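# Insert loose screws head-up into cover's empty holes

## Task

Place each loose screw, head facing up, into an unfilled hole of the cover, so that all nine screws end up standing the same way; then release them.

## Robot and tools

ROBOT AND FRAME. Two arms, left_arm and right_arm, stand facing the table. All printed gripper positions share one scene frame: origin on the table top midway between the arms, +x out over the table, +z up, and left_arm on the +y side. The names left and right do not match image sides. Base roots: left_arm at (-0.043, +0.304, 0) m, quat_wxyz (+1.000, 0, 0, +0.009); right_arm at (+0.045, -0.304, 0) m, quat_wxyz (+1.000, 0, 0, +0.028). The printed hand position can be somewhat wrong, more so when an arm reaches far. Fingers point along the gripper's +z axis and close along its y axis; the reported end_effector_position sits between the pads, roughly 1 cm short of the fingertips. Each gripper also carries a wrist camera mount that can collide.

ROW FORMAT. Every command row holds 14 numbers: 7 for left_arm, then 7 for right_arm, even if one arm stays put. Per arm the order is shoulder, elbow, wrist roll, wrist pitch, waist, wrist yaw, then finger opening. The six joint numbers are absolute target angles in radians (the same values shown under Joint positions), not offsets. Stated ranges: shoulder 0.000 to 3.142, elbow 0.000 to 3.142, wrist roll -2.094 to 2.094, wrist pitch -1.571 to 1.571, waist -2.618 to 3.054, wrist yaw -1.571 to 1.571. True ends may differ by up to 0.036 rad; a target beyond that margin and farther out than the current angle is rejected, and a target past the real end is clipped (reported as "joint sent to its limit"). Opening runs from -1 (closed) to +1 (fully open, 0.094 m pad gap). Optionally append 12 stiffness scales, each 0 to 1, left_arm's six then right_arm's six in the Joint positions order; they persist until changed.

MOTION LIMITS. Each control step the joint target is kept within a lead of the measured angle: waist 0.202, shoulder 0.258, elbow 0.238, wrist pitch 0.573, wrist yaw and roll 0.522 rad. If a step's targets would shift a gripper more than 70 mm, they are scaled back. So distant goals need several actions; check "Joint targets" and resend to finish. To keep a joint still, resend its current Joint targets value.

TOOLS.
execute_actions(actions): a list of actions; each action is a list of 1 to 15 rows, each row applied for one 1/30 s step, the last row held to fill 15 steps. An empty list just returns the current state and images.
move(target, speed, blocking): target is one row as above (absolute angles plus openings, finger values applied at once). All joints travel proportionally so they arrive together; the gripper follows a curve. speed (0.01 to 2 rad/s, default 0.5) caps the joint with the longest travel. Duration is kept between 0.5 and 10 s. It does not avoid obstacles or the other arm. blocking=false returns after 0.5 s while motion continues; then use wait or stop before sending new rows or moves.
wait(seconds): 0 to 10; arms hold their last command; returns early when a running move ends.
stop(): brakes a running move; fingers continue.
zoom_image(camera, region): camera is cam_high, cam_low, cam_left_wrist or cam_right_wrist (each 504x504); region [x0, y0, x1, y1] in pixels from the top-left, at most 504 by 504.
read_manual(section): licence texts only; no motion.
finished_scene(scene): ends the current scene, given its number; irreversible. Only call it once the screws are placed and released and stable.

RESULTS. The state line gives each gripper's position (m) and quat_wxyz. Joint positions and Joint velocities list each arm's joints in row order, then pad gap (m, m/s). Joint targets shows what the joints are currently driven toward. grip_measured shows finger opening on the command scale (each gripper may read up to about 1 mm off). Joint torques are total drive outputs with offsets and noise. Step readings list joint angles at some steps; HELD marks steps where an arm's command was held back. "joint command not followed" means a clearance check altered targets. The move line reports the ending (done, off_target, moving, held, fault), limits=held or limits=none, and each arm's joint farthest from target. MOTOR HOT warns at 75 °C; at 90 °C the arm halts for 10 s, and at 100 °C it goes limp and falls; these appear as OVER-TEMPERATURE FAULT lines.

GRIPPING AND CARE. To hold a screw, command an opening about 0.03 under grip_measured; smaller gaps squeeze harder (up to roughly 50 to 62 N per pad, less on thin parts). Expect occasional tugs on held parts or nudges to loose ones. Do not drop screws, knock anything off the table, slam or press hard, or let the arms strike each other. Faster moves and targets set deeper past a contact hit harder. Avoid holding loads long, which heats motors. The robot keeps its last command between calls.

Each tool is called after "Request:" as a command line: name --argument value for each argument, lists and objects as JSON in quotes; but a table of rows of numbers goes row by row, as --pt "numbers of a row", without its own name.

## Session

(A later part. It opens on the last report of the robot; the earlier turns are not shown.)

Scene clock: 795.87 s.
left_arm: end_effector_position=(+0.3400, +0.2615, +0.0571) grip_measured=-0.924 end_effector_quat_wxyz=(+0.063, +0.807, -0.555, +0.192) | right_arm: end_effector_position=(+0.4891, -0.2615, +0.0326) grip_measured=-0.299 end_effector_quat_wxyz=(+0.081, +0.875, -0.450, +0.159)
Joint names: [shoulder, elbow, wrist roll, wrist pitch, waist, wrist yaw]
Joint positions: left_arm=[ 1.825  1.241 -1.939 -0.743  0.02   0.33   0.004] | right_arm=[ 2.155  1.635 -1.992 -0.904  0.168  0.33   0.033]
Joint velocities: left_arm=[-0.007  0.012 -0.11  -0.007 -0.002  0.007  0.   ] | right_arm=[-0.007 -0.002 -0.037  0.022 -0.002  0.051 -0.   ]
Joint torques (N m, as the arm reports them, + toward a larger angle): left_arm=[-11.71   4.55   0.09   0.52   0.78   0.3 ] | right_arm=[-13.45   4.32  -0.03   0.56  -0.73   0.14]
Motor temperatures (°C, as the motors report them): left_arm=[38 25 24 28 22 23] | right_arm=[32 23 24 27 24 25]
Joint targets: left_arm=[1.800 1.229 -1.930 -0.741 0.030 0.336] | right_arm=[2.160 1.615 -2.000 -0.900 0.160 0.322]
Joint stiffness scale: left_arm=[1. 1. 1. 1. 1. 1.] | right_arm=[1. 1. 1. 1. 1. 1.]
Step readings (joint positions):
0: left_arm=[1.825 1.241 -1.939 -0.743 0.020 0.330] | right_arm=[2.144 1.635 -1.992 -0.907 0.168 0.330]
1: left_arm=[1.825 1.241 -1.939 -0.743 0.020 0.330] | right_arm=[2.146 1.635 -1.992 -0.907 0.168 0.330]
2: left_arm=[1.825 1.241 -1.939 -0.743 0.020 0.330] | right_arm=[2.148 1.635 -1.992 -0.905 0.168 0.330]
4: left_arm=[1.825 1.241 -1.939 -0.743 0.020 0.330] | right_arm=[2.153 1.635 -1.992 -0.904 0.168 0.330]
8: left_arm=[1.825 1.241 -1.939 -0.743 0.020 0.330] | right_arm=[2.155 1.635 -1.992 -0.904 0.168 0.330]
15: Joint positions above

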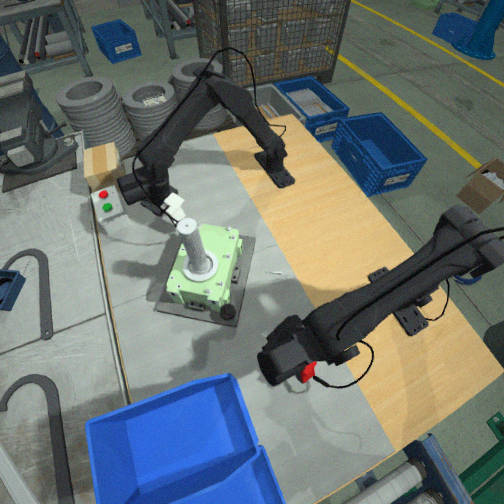

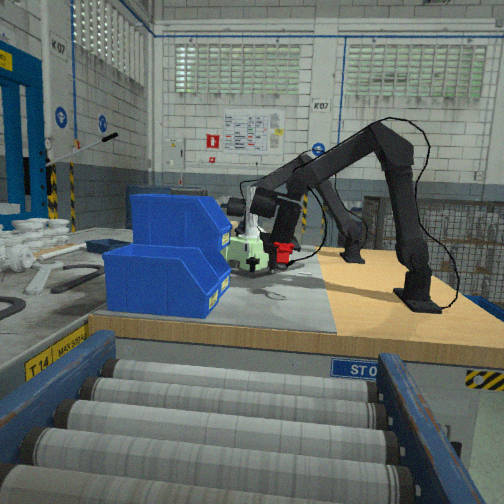

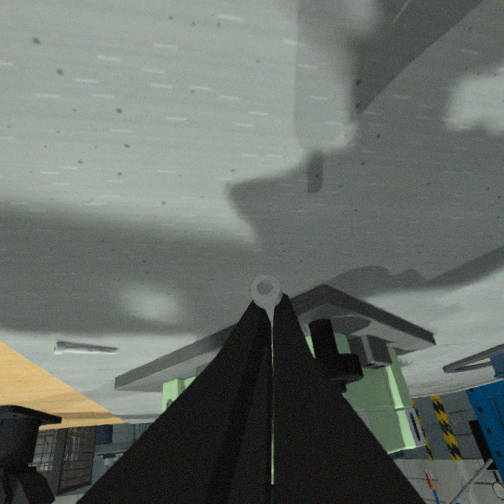

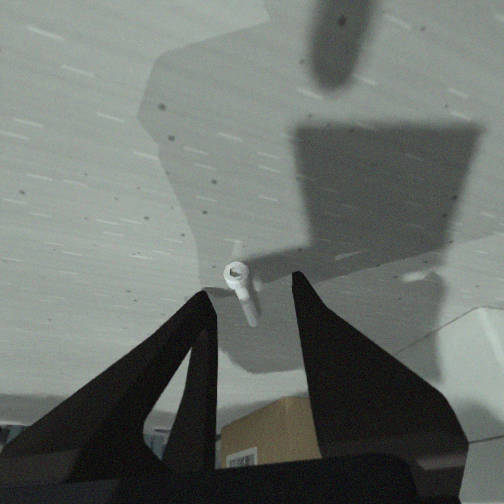

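Request:
execute_actions --actions '[[[1.80,1.229,-1.93,-0.741,0.03,0.336,-0.95,2.18,1.615,-2.0,-0.90,0.16,0.322,-0.5],[1.80,1.229,-1.93,-0.741,0.03,0.336,-0.95,2.18,1.615,-2.0,-0.90,0.16,0.322,-0.5],[1.80,1.229,-1.93,-0.741,0.03,0.336,-0.95,2.168,1.615,-2.0,-0.90,0.16,0.322,-0.5]]]'

Scene clock: 808.77 s.
left_arm: end_effector_position=(+0.3400, +0.2615, +0.0571) grip_measured=-0.924 end_effector_quat_wxyz=(+0.063, +0.807, -0.555, +0.192) | right_arm: end_effector_position=(+0.4901, -0.2612, +0.0316) grip_measured=-0.499 end_effector_quat_wxyz=(+0.080, +0.875, -0.450, +0.160)
Joint names: [shoulder, elbow, wrist roll, wrist pitch, waist, wrist yaw]
Joint positions: left_arm=[ 1.825  1.241 -1.939 -0.743  0.02   0.33   0.004] | right_arm=[ 2.158  1.635 -1.992 -0.899  0.168  0.33   0.024]
Joint velocities: left_arm=[ 0.002 -0.002 -0.066 -0.007 -0.002  0.037  0.001] | right_arm=[ 0.017 -0.007  0.022  0.037  0.017  0.007  0.   ]
Joint torques (N m, as the arm reports them, + toward a larger angle): left_arm=[-11.72   4.54   0.08   0.52   0.77   0.3 ] | right_arm=[-12.89   4.34  -0.04   0.5   -0.73   0.15]
Motor temperatures (°C, as the motors report them): left_arm=[39 26 24 28 22 23] | right_arm=[33 23 24 27 24 25]
Joint targets: left_arm=[1.800 1.229 -1.930 -0.741 0.030 0.336] | right_arm=[2.168 1.615 -2.000 -0.900 0.160 0.322]
Joint stiffness scale: left_arm=[1. 1. 1. 1. 1. 1.] | right_arm=[1. 1. 1. 1. 1. 1.]
Step readings (joint positions):
0: left_arm=[1.825 1.241 -1.939 -0.743 0.020 0.330] | right_arm=[2.155 1.635 -1.992 -0.904 0.168 0.330]
1: left_arm=[1.825 1.241 -1.939 -0.743 0.020 0.330] | right_arm=[2.157 1.635 -1.992 -0.904 0.168 0.330]
2: left_arm=[1.825 1.241 -1.939 -0.743 0.020 0.330] | right_arm=[2.158 1.635 -1.992 -0.902 0.168 0.330]
4: left_arm=[1.825 1.241 -1.939 -0.743 0.020 0.330] | right_arm=[2.158 1.635 -1.992 -0.899 0.168 0.330]
8: left_arm=[1.825 1.241 -1.939 -0.743 0.020 0.330] | right_arm=[2.158 1.635 -1.992 -0.899 0.168 0.330]
15: Joint positions above

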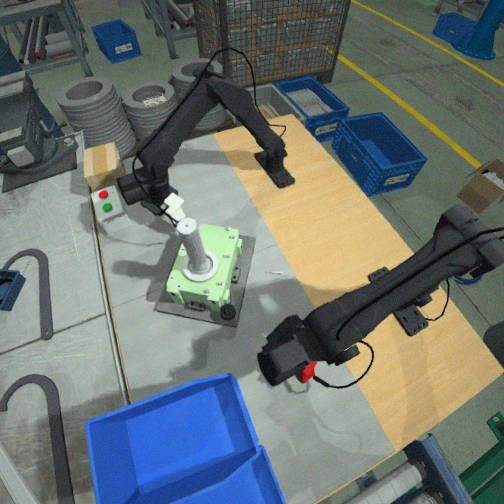

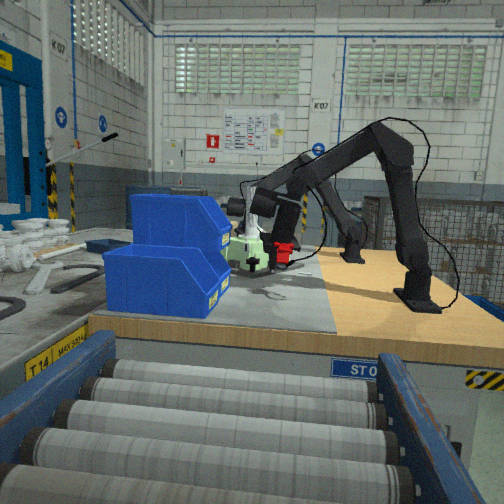

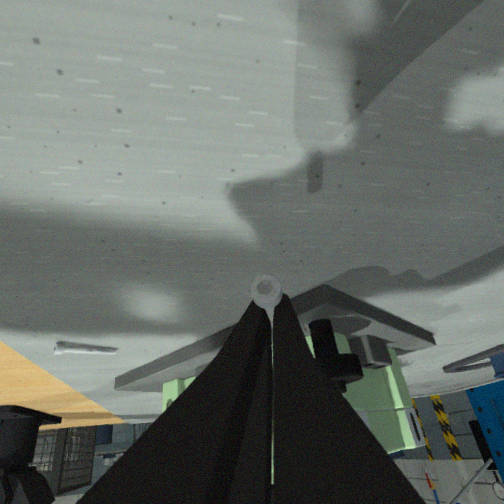

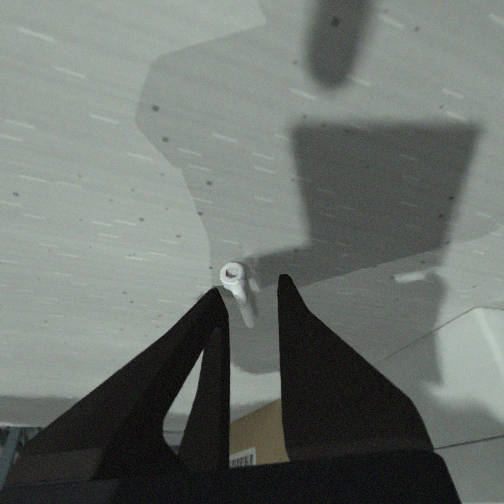

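Contact. Close slowly.

Request:
execute_actions --actions '[[[1.80,1.229,-1.93,-0.741,0.03,0.336,-0.95,2.16,1.615,-2.0,-0.90,0.16,0.322,-0.55],[1.80,1.229,-1.93,-0.741,0.03,0.336,-0.95,2.16,1.615,-2.0,-0.90,0.16,0.322,-0.58],[1.80,1.229,-1.93,-0.741,0.03,0.336,-0.95,2.16,1.615,-2.0,-0.90,0.16,0.322,-0.61],[1.80,1.229,-1.93,-0.741,0.03,0.336,-0.95,2.16,1.615,-2.0,-0.90,0.16,0.322,-0.64],[1.80,1.229,-1.93,-0.741,0.03,0.336,-0.95,2.16,1.615,-2.0,-0.90,0.16,0.322,-0.67],[1.80,1.229,-1.93,-0.741,0.03,0.336,-0.95,2.16,1.615,-2.0,-0.90,0.16,0.322,-0.70],[1.80,1.229,-1.93,-0.741,0.03,0.336,-0.95,2.16,1.615,-2.0,-0.90,0.16,0.322,-0.73],[1.80,1.229,-1.93,-0.741,0.03,0.336,-0.95,2.16,1.615,-2.0,-0.90,0.16,0.322,-0.76],[1.80,1.229,-1.93,-0.741,0.03,0.336,-0.95,2.16,1.615,-2.0,-0.90,0.16,0.322,-0.79],[1.80,1.229,-1.93,-0.741,0.03,0.336,-0.95,2.16,1.615,-2.0,-0.90,0.16,0.322,-0.82],[1.80,1.229,-1.93,-0.741,0.03,0.336,-0.95,2.16,1.615,-2.0,-0.90,0.16,0.322,-0.85],[1.80,1.229,-1.93,-0.741,0.03,0.336,-0.95,2.16,1.615,-2.0,-0.90,0.16,0.322,-0.87],[1.80,1.229,-1.93,-0.741,0.03,0.336,-0.95,2.16,1.615,-2.0,-0.90,0.16,0.322,-0.89],[1.80,1.229,-1.93,-0.741,0.03,0.336,-0.95,2.16,1.615,-2.0,-0.90,0.16,0.322,-0.91]],[[1.80,1.229,-1.93,-0.741,0.03,0.336,-0.95,2.16,1.615,-2.0,-0.90,0.16,0.322,-0.93]]]'

Scene clock: 825.87 s.
left_arm: end_effector_position=(+0.3400, +0.2615, +0.0571) grip_measured=-0.924 end_effector_quat_wxyz=(+0.063, +0.807, -0.555, +0.192) | right_arm: end_effector_position=(+0.4911, -0.2610, +0.0318) grip_measured=-0.920 end_effector_quat_wxyz=(+0.079, +0.874, -0.450, +0.162)
Joint names: [shoulder, elbow, wrist roll, wrist pitch, waist, wrist yaw]
Joint positions: left_arm=[ 1.825  1.241 -1.939 -0.743  0.02   0.33   0.004] | right_arm=[ 2.158  1.635 -1.992 -0.894  0.168  0.33   0.004]
Joint velocities: left_arm=[ 0.002 -0.002 -0.007 -0.081 -0.012 -0.037  0.001] | right_arm=[ 0.007 -0.012 -0.022  0.066  0.022 -0.081 -0.002]
Joint torques (N m, as the arm reports them, + toward a larger angle): left_arm=[-11.75   4.53   0.08   0.51   0.81   0.31] | right_arm=[-13.88   4.26   0.     0.47  -0.6    0.13]
Motor temperatures (°C, as the motors report them): left_arm=[39 26 24 28 22 23] | right_arm=[33 23 24 27 24 25]
Joint targets: left_arm=[1.800 1.229 -1.930 -0.741 0.030 0.336] | right_arm=[2.160 1.615 -2.000 -0.900 0.160 0.322]
Joint stiffness scale: left_arm=[1. 1. 1. 1. 1. 1.] | right_arm=[1. 1. 1. 1. 1. 1.]
Step readings (joint positions; steps 1 to 15: 1st action; 16 to 30: 2nd action):
0: left_arm=[1.825 1.241 -1.939 -0.743 0.020 0.330] | right_arm=[2.158 1.635 -1.992 -0.899 0.168 0.330]
1: left_arm=[1.825 1.241 -1.939 -0.743 0.020 0.330] | right_arm=[2.158 1.635 -1.992 -0.898 0.168 0.330]
2: left_arm=[1.825 1.241 -1.939 -0.743 0.020 0.330] | right_arm=[2.158 1.635 -1.992 -0.896 0.168 0.330]
4: left_arm=[1.825 1.241 -1.939 -0.743 0.020 0.330] | right_arm=[2.158 1.635 -1.992 -0.895 0.168 0.330]
8: left_arm=[1.825 1.241 -1.939 -0.743 0.020 0.330] | right_arm=[2.158 1.635 -1.992 -0.894 0.168 0.330]
15: left_arm=[1.825 1.241 -1.939 -0.743 0.020 0.330] | right_arm=[2.158 1.635 -1.992 -0.894 0.168 0.330]
16: left_arm=[1.825 1.241 -1.939 -0.743 0.020 0.330] | right_arm=[2.158 1.635 -1.992 -0.894 0.168 0.330]
17: left_arm=[1.825 1.241 -1.939 -0.743 0.020 0.330] | right_arm=[2.158 1.635 -1.992 -0.894 0.168 0.330]
19: left_arm=[1.825 1.241 -1.939 -0.743 0.020 0.330] | right_arm=[2.158 1.635 -1.992 -0.894 0.168 0.330]
23: left_arm=[1.825 1.241 -1.939 -0.743 0.020 0.330] | right_arm=[2.158 1.635 -1.992 -0.894 0.168 0.330]
30: Joint positions above

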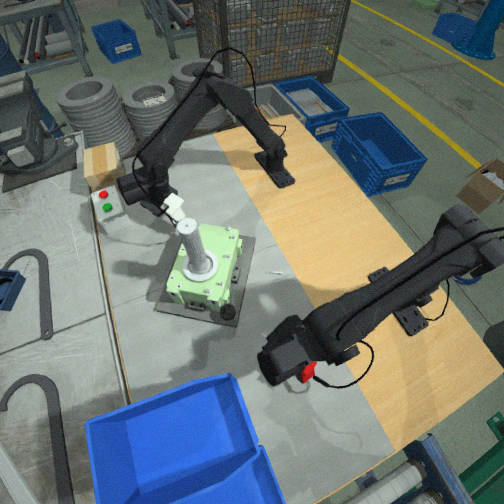

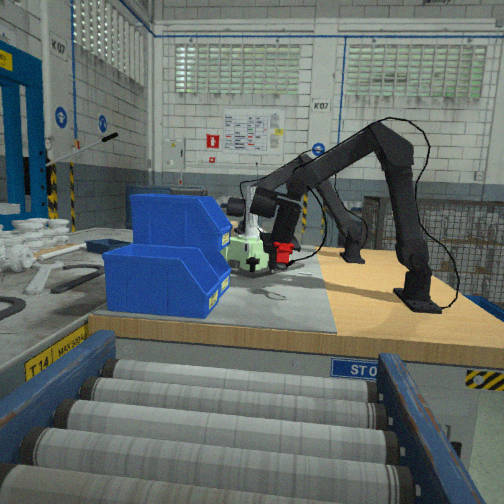

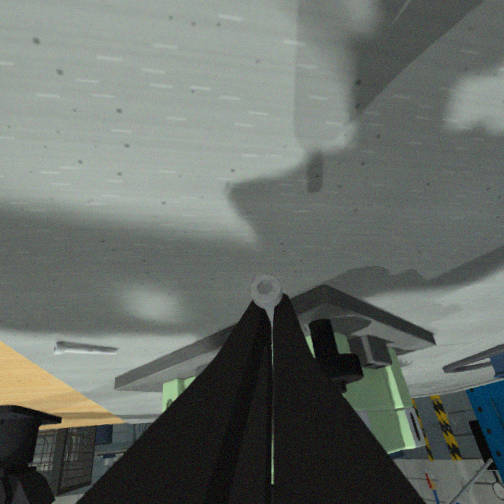

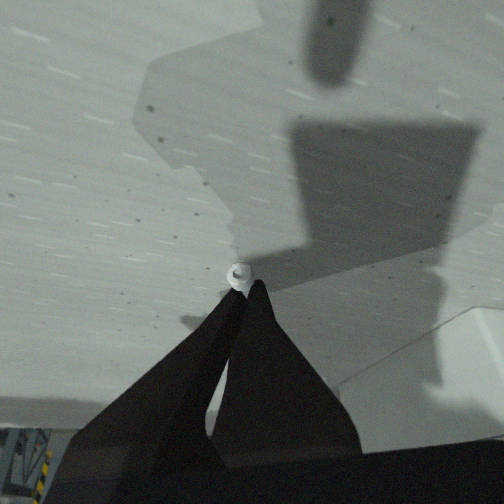

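Request:
move --target '[1.6,1.25,-1.0,-0.9,-0.32,0.33,-0.95,1.8,1.55,-2.0,-0.95,0.16,0.322,-0.95]' --speed 0.4

Request:
move --target '[1.6,1.25,0.137,0.28,-0.32,0.33,-0.95,1.6,1.1,-1.0,-0.7,0.2,0.0,-0.95]' --speed 0.5

Request:
move --target '[1.98,1.36,0.147,0.29,-0.33,0.33,-0.95,1.66,1.01,-0.335,0.22,0.22,-0.835,-0.95]' --speed 0.4

Scene clock: 879.97 s.
left_arm: end_effector_position=(+0.2799, +0.1472, +0.1172) grip_measured=-0.924 end_effector_quat_wxyz=(+0.018, -0.320, +0.922, -0.218) | right_arm: end_effector_position=(+0.4761, -0.2644, +0.1548) grip_measured=-0.934 end_effector_quat_wxyz=(-0.001, +0.850, -0.461, +0.255)
Joint names: [shoulder, elbow, wrist roll, wrist pitch, waist, wrist yaw]
Joint positions: left_arm=[ 1.627  1.241 -1.011 -0.887 -0.31   0.33   0.004] | right_arm=[ 1.814  1.572 -1.993 -0.927  0.168  0.33   0.003]
Joint velocities: left_arm=[-0.002 -0.002 -0.007 -0.037  0.012 -0.051  0.001] | right_arm=[-0.022 -0.007  0.051 -0.066 -0.017  0.051 -0.001]
Joint torques (N m, as the arm reports them, + toward a larger angle): left_arm=[-10.21   6.3    0.11   0.45  -0.85   0.22] | right_arm=[-12.46   4.6   -0.04   0.77  -0.72   0.12]
Motor temperatures (°C, as the motors report them): left_arm=[40 26 24 27 22 24] | right_arm=[34 23 24 26 24 25]
Joint targets: left_arm=[1.600 1.250 -1.000 -0.900 -0.320 0.330] | right_arm=[1.800 1.550 -2.000 -0.950 0.160 0.322]
Joint stiffness scale: left_arm=[1. 1. 1. 1. 1. 1.] | right_arm=[1. 1. 1. 1. 1. 1.]
move: off_target (left_arm, right_arm); limits=none; left_arm: farthest joint: the shoulder, 0.027 radians from its target (0.225 radians at the start); right_arm: farthest joint: the wrist pitch, 0.023 radians from its target (0.056 radians at the start)

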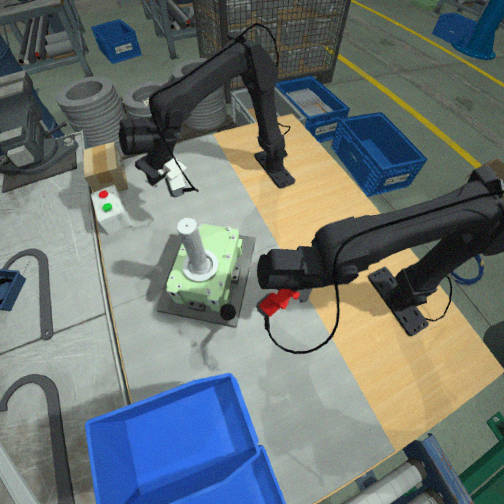

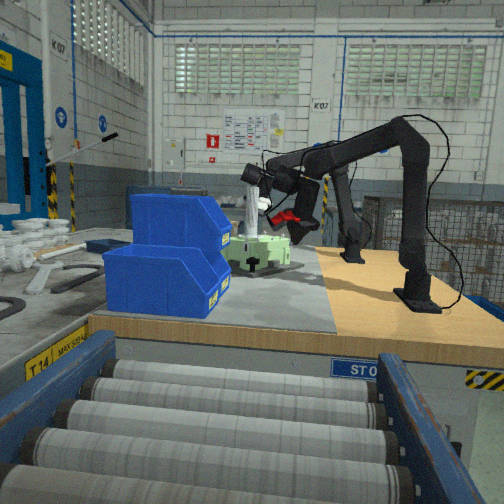

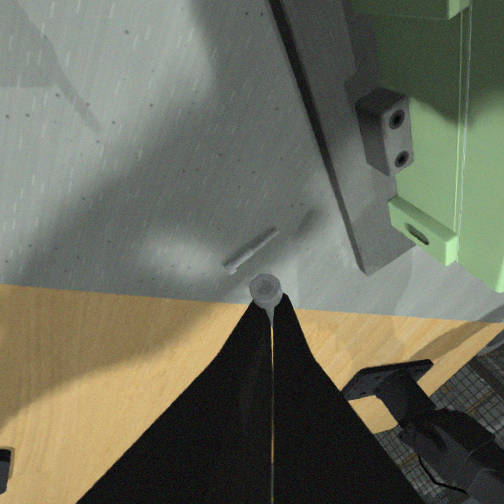

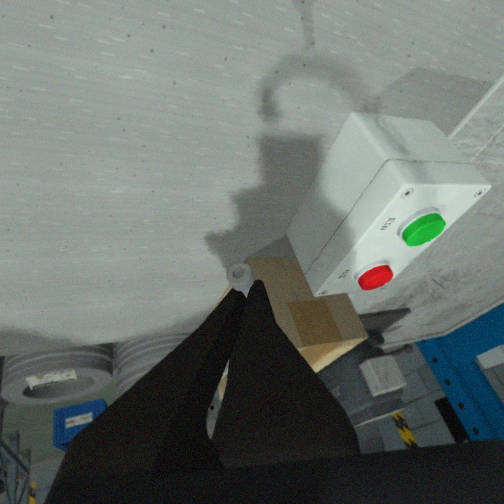

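Scene clock: 883.10 s.
left_arm: end_effector_position=(+0.4402, +0.0990, +0.3182) grip_measured=-0.924 end_effector_quat_wxyz=(+0.644, +0.260, +0.697, -0.176) | right_arm: end_effector_position=(+0.3981, -0.2160, +0.0850) grip_measured=-0.935 end_effector_quat_wxyz=(+0.164, -0.578, +0.796, -0.072)
Joint names: [shoulder, elbow, wrist roll, wrist pitch, waist, wrist yaw]
Joint positions: left_arm=[ 1.627  1.241  0.128  0.271 -0.31   0.33   0.004] | right_arm=[ 1.619  1.119 -1.011 -0.711  0.192  0.011  0.003]
Joint velocities: left_arm=[ 0.002  0.017  0.022 -0.022 -0.022 -0.022 -0.001] | right_arm=[ 0.002 -0.017 -0.051 -0.051  0.002  0.022 -0.   ]
Joint torques (N m, as the arm reports them, + toward a larger angle): left_arm=[-11.27   7.15   0.09   1.58  -0.88   0.04] | right_arm=[-10.67   4.62   0.08   1.05   0.79  -0.1 ]
Motor temperatures (°C, as the motors report them): left_arm=[40 26 24 28 22 24] | right_arm=[34 23 24 26 24 25]
Joint targets: left_arm=[1.600 1.250 0.137 0.280 -0.320 0.330] | right_arm=[1.600 1.100 -1.000 -0.700 0.200 -0.000]
Joint stiffness scale: left_arm=[1. 1. 1. 1. 1. 1.] | right_arm=[1. 1. 1. 1. 1. 1.]
move: off_target (left_arm); limits=none; left_arm: farthest joint: the shoulder, 0.027 radians from its target (0.027 radians at the start); right_arm: farthest joint: the shoulder, 0.019 radians from its target (0.214 radians at the start)

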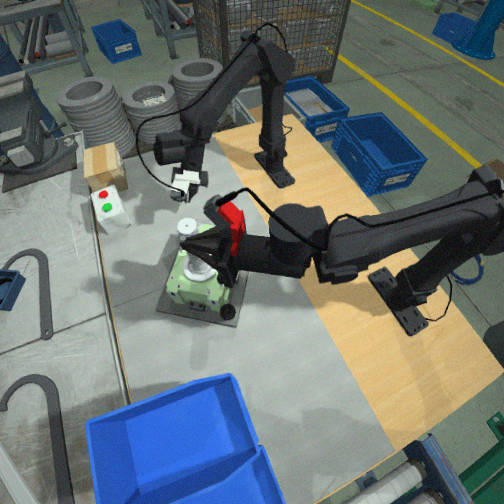

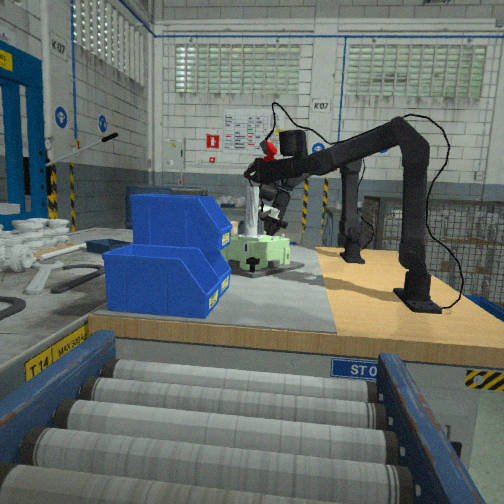

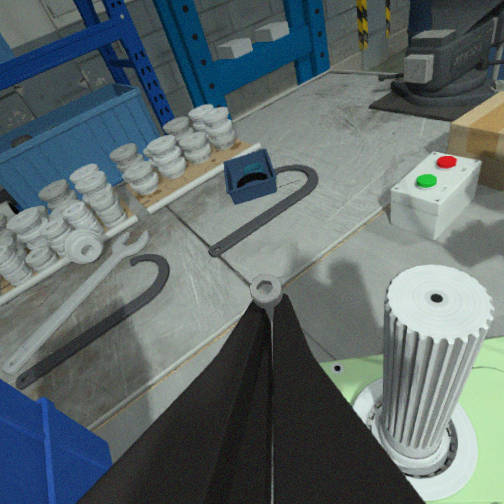

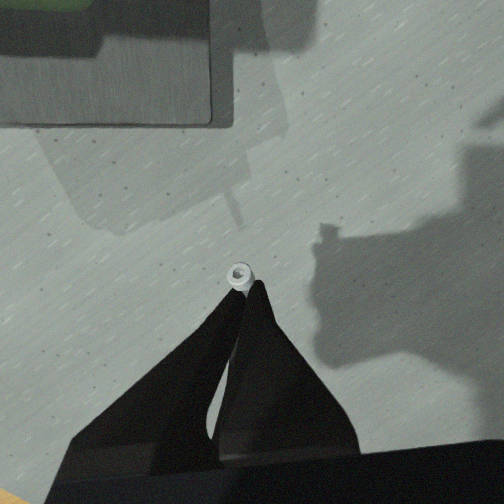

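Scene clock: 886.17 s.
left_arm: end_effector_position=(+0.4933, +0.0781, +0.1788) grip_measured=-0.924 end_effector_quat_wxyz=(+0.549, +0.268, +0.771, -0.180) | right_arm: end_effector_position=(+0.4453, -0.0577, +0.2123) grip_measured=-0.935 end_effector_quat_wxyz=(+0.516, -0.440, +0.664, +0.315)
Joint names: [shoulder, elbow, wrist roll, wrist pitch, waist, wrist yaw]
Joint positions: left_arm=[ 1.973  1.331  0.138  0.282 -0.318  0.33   0.004] | right_arm=[ 1.651  1.031 -0.343  0.213  0.212 -0.822  0.003]
Joint velocities: left_arm=[-0.017  0.007 -0.022 -0.022 -0.002 -0.051  0.001] | right_arm=[ 0.002 -0.002  0.066 -0.022 -0.007 -0.037 -0.   ]
Joint torques (N m, as the arm reports them, + toward a larger angle): left_arm=[-11.23   8.27   0.08   1.55  -1.03   0.1 ] | right_arm=[-8.68  4.99  0.1   1.83  0.71 -0.27]
Motor temperatures (°C, as the motors report them): left_arm=[39 26 24 29 22 23] | right_arm=[33 23 24 27 24 25]
Joint targets: left_arm=[1.980 1.360 0.147 0.290 -0.330 0.330] | right_arm=[1.660 1.010 -0.335 0.220 0.220 -0.835]
Joint stiffness scale: left_arm=[1. 1. 1. 1. 1. 1.] | right_arm=[1. 1. 1. 1. 1. 1.]
move: off_target (left_arm, right_arm); limits=none; left_arm: farthest joint: the elbow, 0.029 radians from its target (0.119 radians at the start); right_arm: farthest joint: the elbow, 0.021 radians from its target (0.109 radians at the start)

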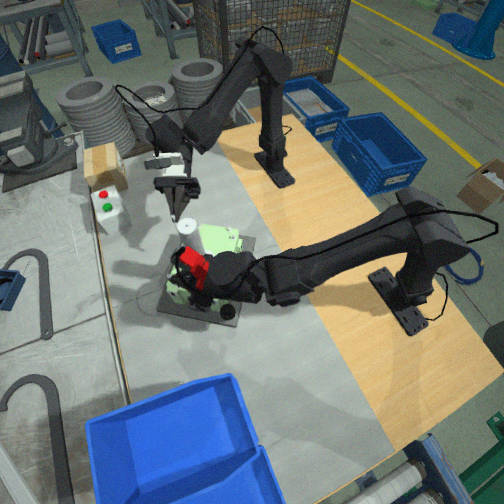

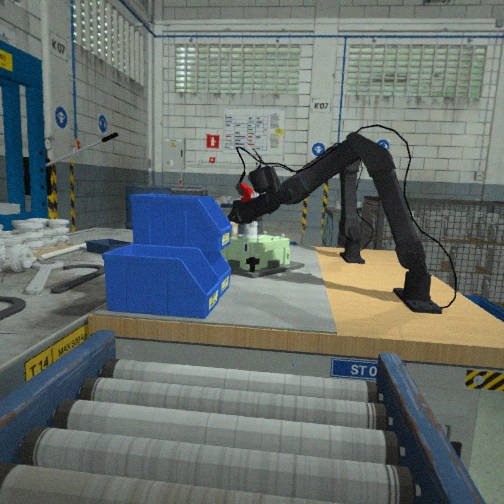

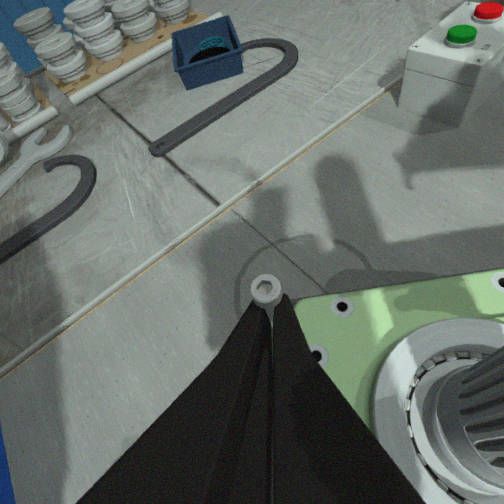

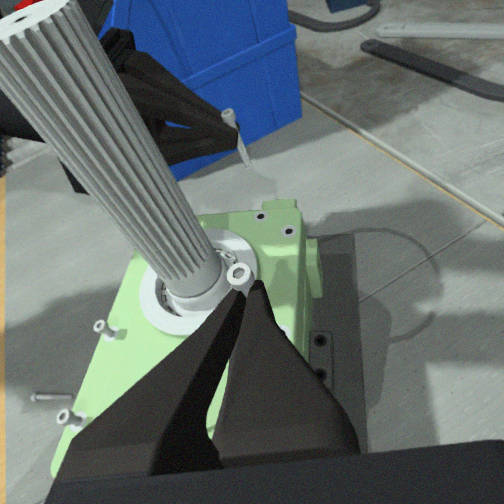

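Request:
move --target '[2.055,1.473,0.282,0.118,-0.275,0.588,-0.95,1.66,1.01,-0.335,0.22,0.22,-0.835,-0.965]' --speed 0.2

Scene clock: 912.03 s.
left_arm: end_effector_position=(+0.4835, +0.0587, +0.1661) grip_measured=-0.924 end_effector_quat_wxyz=(+0.503, +0.362, +0.747, -0.241) | right_arm: end_effector_position=(+0.4452, -0.0576, +0.2124) grip_measured=-0.942 end_effector_quat_wxyz=(+0.516, -0.440, +0.664, +0.315)
Joint names: [shoulder, elbow, wrist roll, wrist pitch, waist, wrist yaw]
Joint positions: left_arm=[ 2.044  1.446  0.273  0.132 -0.287  0.576  0.004] | right_arm=[ 1.651  1.031 -0.342  0.213  0.212 -0.823  0.003]
Joint velocities: left_arm=[-0.022 -0.002  0.037  0.022 -0.017 -0.022 -0.   ] | right_arm=[-0.012 -0.012  0.007 -0.022 -0.022 -0.037  0.   ]
Joint torques (N m, as the arm reports them, + toward a larger angle): left_arm=[-11.48   8.13   0.06   1.22   0.92   0.32] | right_arm=[-8.56  4.95  0.12  1.82  0.71 -0.25]
Motor temperatures (°C, as the motors report them): left_arm=[40 29 24 31 22 23] | right_arm=[31 23 24 28 24 25]
Joint targets: left_arm=[2.055 1.473 0.282 0.118 -0.275 0.588] | right_arm=[1.660 1.010 -0.335 0.220 0.220 -0.835]
Joint stiffness scale: left_arm=[1. 1. 1. 1. 1. 1.] | right_arm=[1. 1. 1. 1. 1. 1.]
move: off_target (left_arm, right_arm); limits=none; left_arm: farthest joint: the elbow, 0.027 radians from its target (0.142 radians at the start); right_arm: farthest joint: the elbow, 0.021 radians from its target (0.021 radians at the start)

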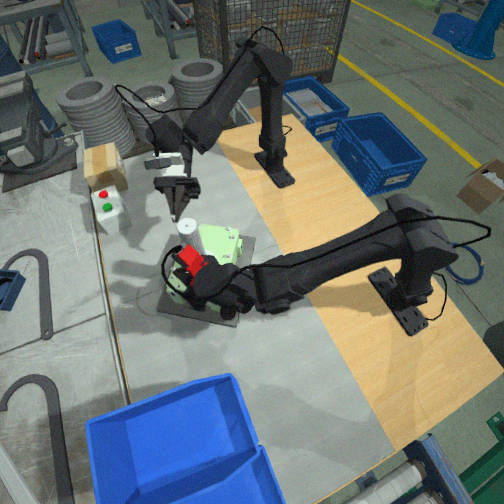

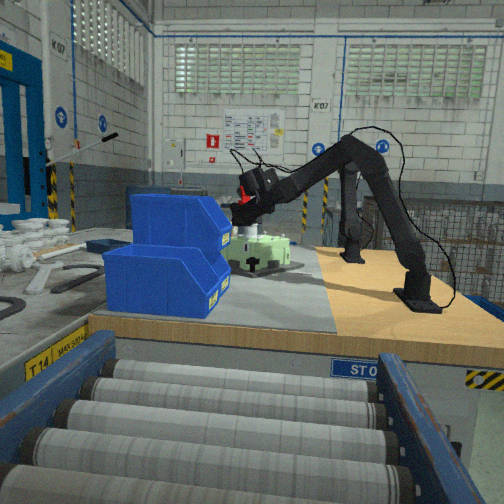

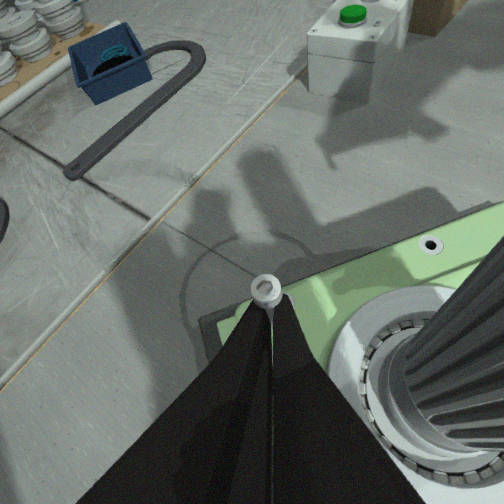

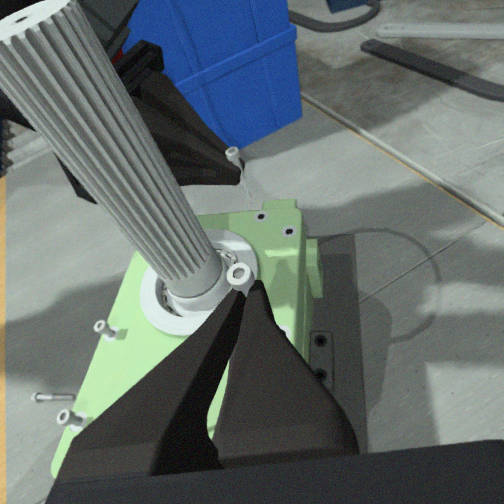

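Request:
zoom_image --camera "cam_right_wrist" --region '[190, 120, 330, 260]'

Region (190, 120, 330, 260) of cam_right_wrist's 504x504 image, scaled by 3.600, with more detail than that image has.

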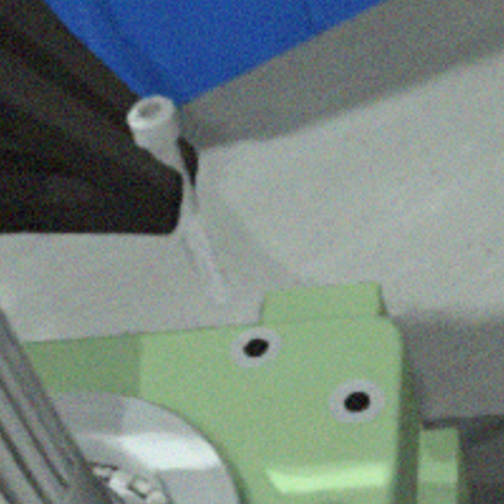

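Request:
move --target '[2.078,1.403,0.282,0.19,-0.275,0.588,-0.95,1.66,1.01,-0.335,0.22,0.22,-0.835,-0.965]' --speed 0.1

Request:
zoom_image --camera "cam_right_wrist" --region '[190, 120, 330, 260]'

Scene clock: 931.80 s.
left_arm: end_effector_position=(+0.4826, +0.0588, +0.1458) grip_measured=-0.924 end_effector_quat_wxyz=(+0.498, +0.362, +0.750, -0.242) | right_arm: end_effector_position=(+0.4452, -0.0576, +0.2124) grip_measured=-0.942 end_effector_quat_wxyz=(+0.516, -0.440, +0.664, +0.315)
Joint names: [shoulder, elbow, wrist roll, wrist pitch, waist, wrist yaw]
Joint positions: left_arm=[ 2.072  1.411  0.273  0.182 -0.287  0.577  0.004] | right_arm=[ 1.651  1.031 -0.342  0.213  0.212 -0.823  0.003]
Joint velocities: left_arm=[ 0.007 -0.007  0.007 -0.007 -0.022 -0.051 -0.   ] | right_arm=[ 0.007  0.002 -0.066 -0.022 -0.007  0.007  0.   ]
Joint torques (N m, as the arm reports them, + toward a larger angle): left_arm=[-12.01   5.47   0.08   1.45   0.92   0.31] | right_arm=[-8.65  4.89  0.06  1.76  0.65 -0.32]
Motor temperatures (°C, as the motors report them): left_arm=[40 29 24 31 22 24] | right_arm=[31 23 24 29 24 25]
Joint targets: left_arm=[2.078 1.403 0.282 0.190 -0.275 0.588] | right_arm=[1.660 1.010 -0.335 0.220 0.220 -0.835]
Joint stiffness scale: left_arm=[1. 1. 1. 1. 1. 1.] | right_arm=[1. 1. 1. 1. 1. 1.]
move: off_target (right_arm); limits=none; left_arm: farthest joint: the waist, 0.012 radians from its target (0.012 radians at the start); right_arm: farthest joint: the elbow, 0.021 radians from its target (0.021 radians at the start)

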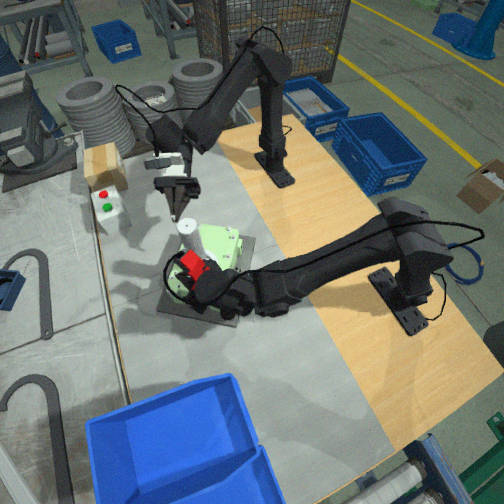

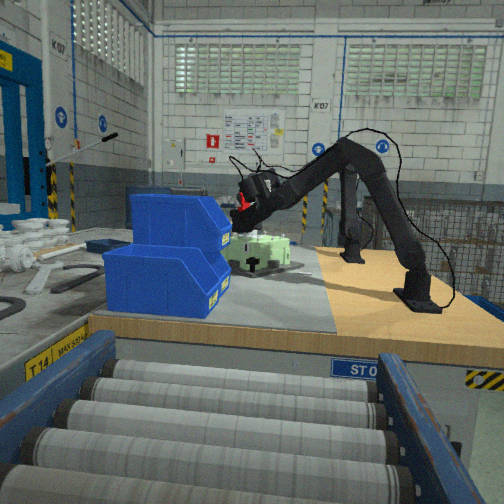

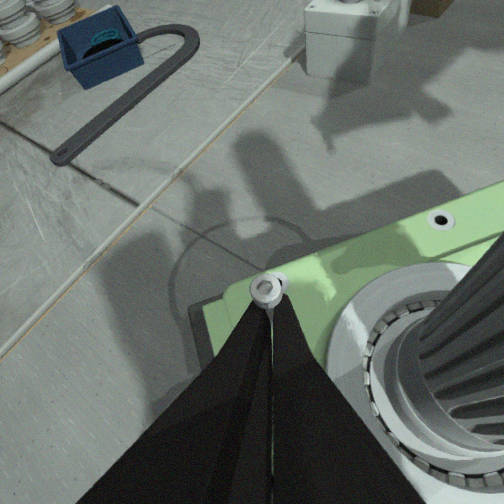

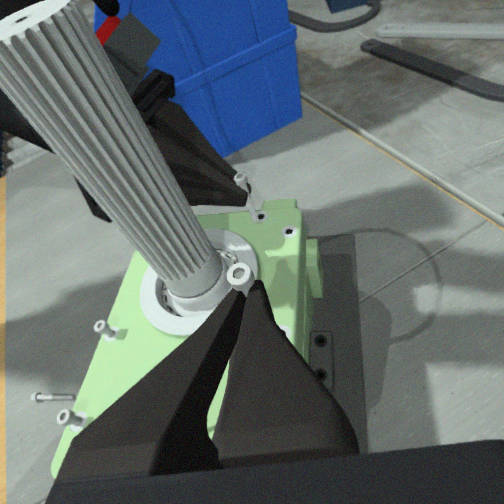

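Region (190, 120, 330, 260) of cam_right_wrist's 504x504 image, scaled by 3.600, with more detail than that image has.

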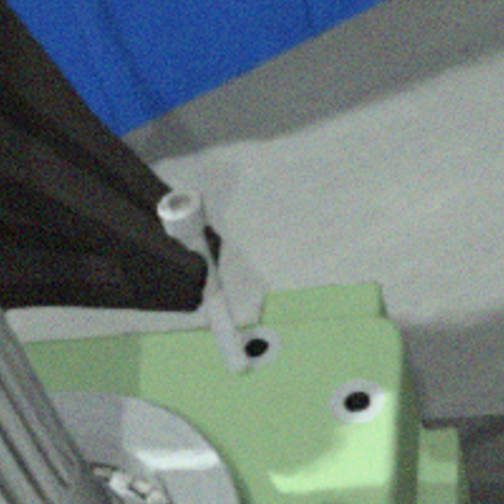

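Request:
zoom_image --camera "cam_low" --region '[200, 170, 320, 290]'

Request:
zoom_image --camera "cam_high" --region '[130, 200, 270, 340]'

Region (200, 170, 320, 290) of cam_low's 504x504 image, scaled by 4.200, with more detail than that image has.

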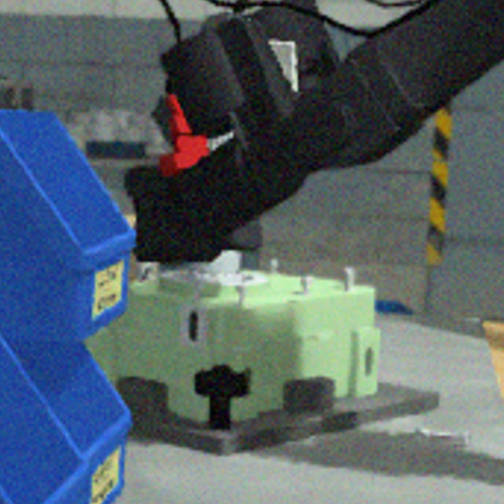

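Region (130, 200, 270, 340) of cam_high's 504x504 image, scaled by 3.600, with more detail than that image has.

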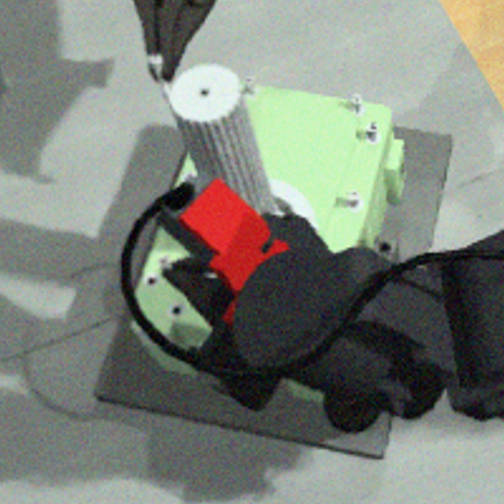

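Request:
move --target '[2.078,1.465,0.282,0.19,-0.275,0.588,-0.95,1.66,1.01,-0.335,0.22,0.22,-0.835,-0.965]' --speed 0.1

Request:
move --target '[2.095,1.555,0.326,-0.005,-0.268,0.552,-0.95,1.66,1.01,-0.335,0.22,0.22,-0.835,-0.965]' --speed 0.12

Request:
zoom_image --camera "cam_right_wrist" --region '[190, 120, 330, 260]'

Scene clock: 985.93 s.
left_arm: end_effector_position=(+0.4887, +0.0571, +0.1594) grip_measured=-0.924 end_effector_quat_wxyz=(+0.512, +0.364, +0.740, -0.240) | right_arm: end_effector_position=(+0.4452, -0.0576, +0.2124) grip_measured=-0.942 end_effector_quat_wxyz=(+0.516, -0.440, +0.664, +0.315)
Joint names: [shoulder, elbow, wrist roll, wrist pitch, waist, wrist yaw]
Joint positions: left_arm=[ 2.072  1.44   0.273  0.187 -0.287  0.577  0.004] | right_arm=[ 1.651  1.031 -0.342  0.213  0.212 -0.823  0.003]
Joint velocities: left_arm=[ 0.002  0.002 -0.051 -0.051 -0.012 -0.051 -0.   ] | right_arm=[ 0.002 -0.017 -0.022  0.037 -0.002 -0.022  0.   ]
Joint torques (N m, as the arm reports them, + toward a larger angle): left_arm=[-12.05   7.91   0.08   1.43   0.94   0.3 ] | right_arm=[-8.77  4.89  0.1   1.78  0.75 -0.29]
Motor temperatures (°C, as the motors report them): left_arm=[41 27 24 33 22 24] | right_arm=[31 23 24 30 24 25]
Joint targets: left_arm=[2.078 1.465 0.282 0.190 -0.275 0.588] | right_arm=[1.660 1.010 -0.335 0.220 0.220 -0.835]
Joint stiffness scale: left_arm=[1. 1. 1. 1. 1. 1.] | right_arm=[1. 1. 1. 1. 1. 1.]
move: off_target (left_arm, right_arm); limits=none; left_arm: farthest joint: the elbow, 0.025 radians from its target (0.054 radians at the start); right_arm: farthest joint: the elbow, 0.021 radians from its target (0.021 radians at the start)

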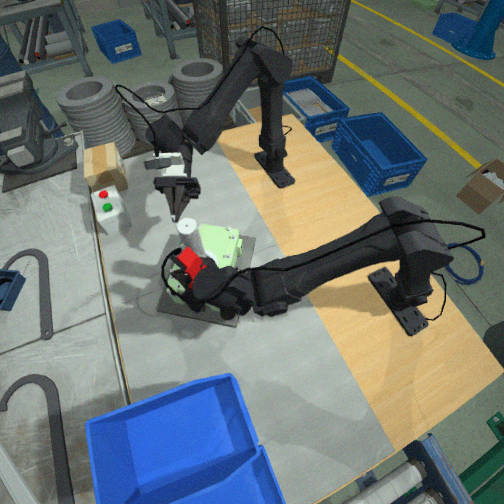

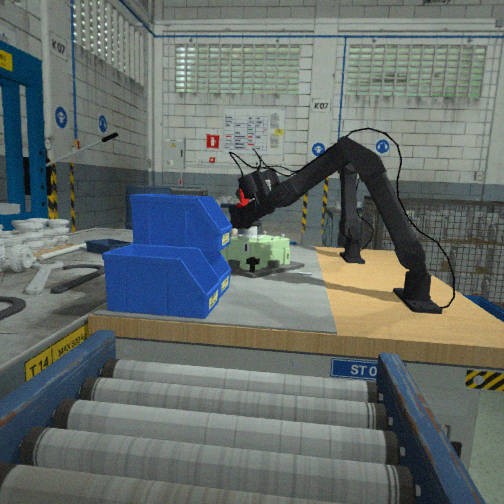

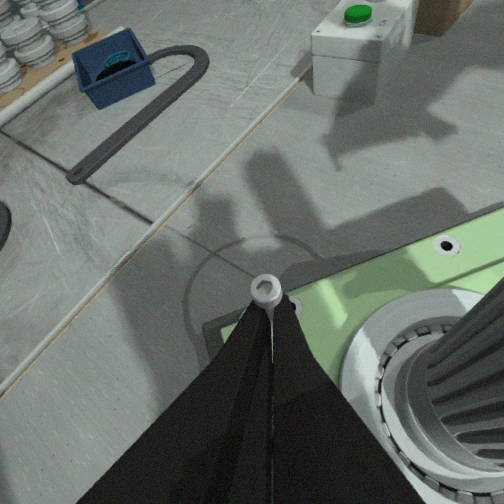

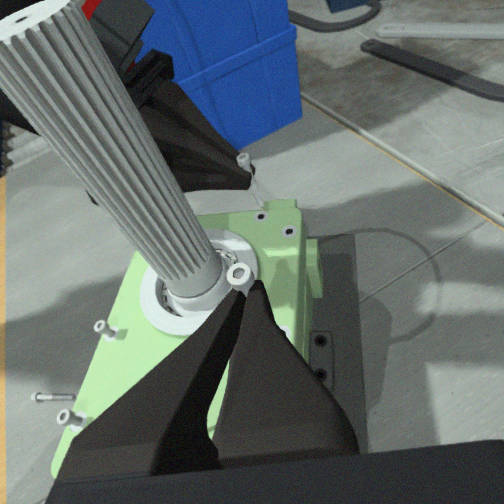

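Scene clock: 988.03 s.
left_arm: end_effector_position=(+0.4919, +0.0642, +0.1535) grip_measured=-0.924 end_effector_quat_wxyz=(+0.477, +0.368, +0.766, -0.226) | right_arm: end_effector_position=(+0.4452, -0.0576, +0.2124) grip_measured=-0.942 end_effector_quat_wxyz=(+0.516, -0.440, +0.664, +0.315)
Joint names: [shoulder, elbow, wrist roll, wrist pitch, waist, wrist yaw]
Joint positions: left_arm=[ 2.086  1.527  0.317  0.009 -0.279  0.554  0.004] | right_arm=[ 1.651  1.031 -0.342  0.213  0.212 -0.823  0.003]
Joint velocities: left_arm=[ 0.002 -0.017 -0.051  0.007 -0.022 -0.037  0.   ] | right_arm=[-0.002  0.002  0.022  0.037 -0.022 -0.022 -0.   ]
Joint torques (N m, as the arm reports them, + toward a larger angle): left_arm=[-12.02   8.19   0.1    1.22   0.84   0.18] | right_arm=[-8.73  5.07  0.09  1.81  0.69 -0.27]
Motor temperatures (°C, as the motors report them): left_arm=[41 27 24 32 22 24] | right_arm=[31 23 24 30 24 25]
Joint targets: left_arm=[2.095 1.555 0.326 -0.005 -0.268 0.552] | right_arm=[1.660 1.010 -0.335 0.220 0.220 -0.835]
Joint stiffness scale: left_arm=[1. 1. 1. 1. 1. 1.] | right_arm=[1. 1. 1. 1. 1. 1.]
move: off_target (left_arm, right_arm); limits=none; left_arm: farthest joint: the elbow, 0.028 radians from its target (0.115 radians at the start); right_arm: farthest joint: the elbow, 0.021 radians from its target (0.021 radians at the start)

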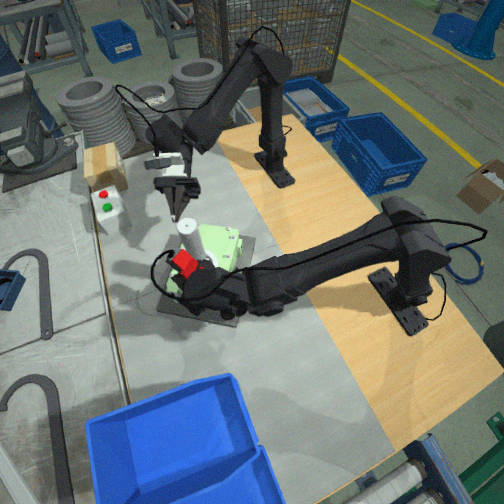

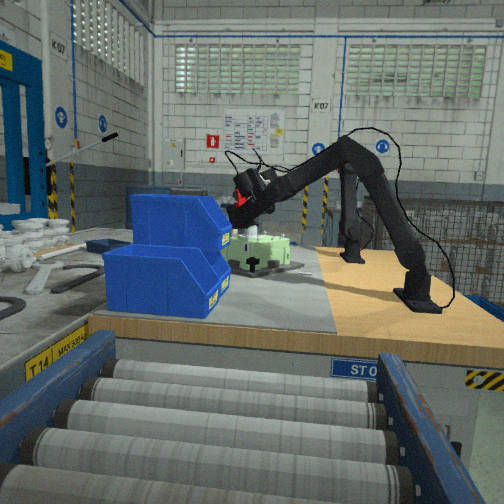

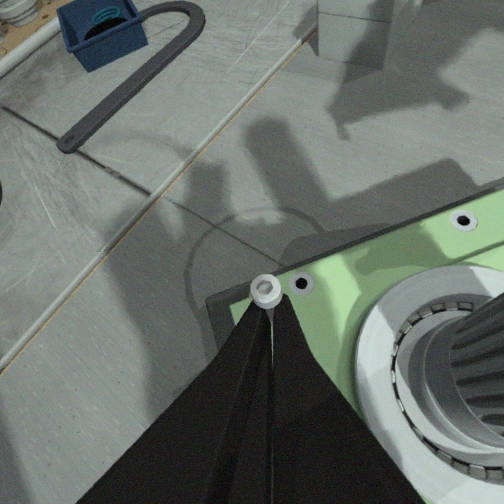

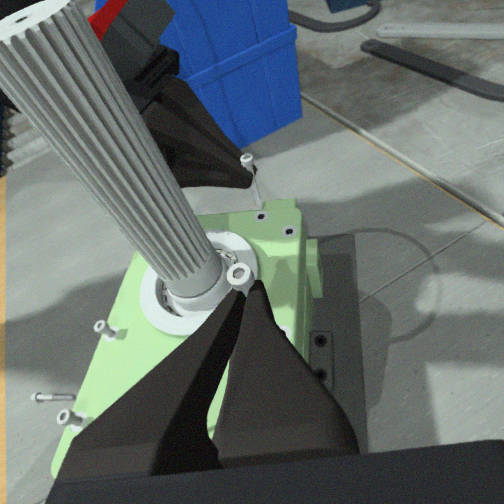

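Region (190, 120, 330, 260) of cam_right_wrist's 504x504 image, scaled by 3.600, with more detail than that image has.

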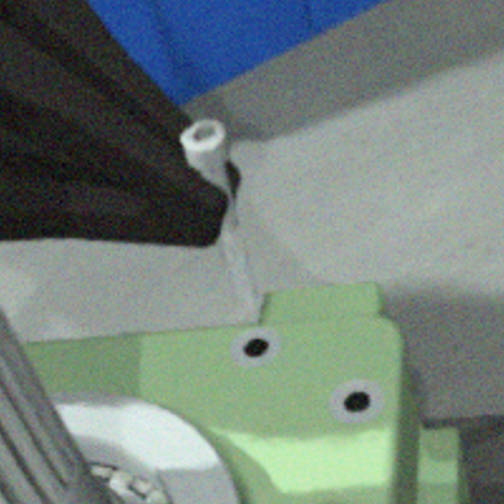

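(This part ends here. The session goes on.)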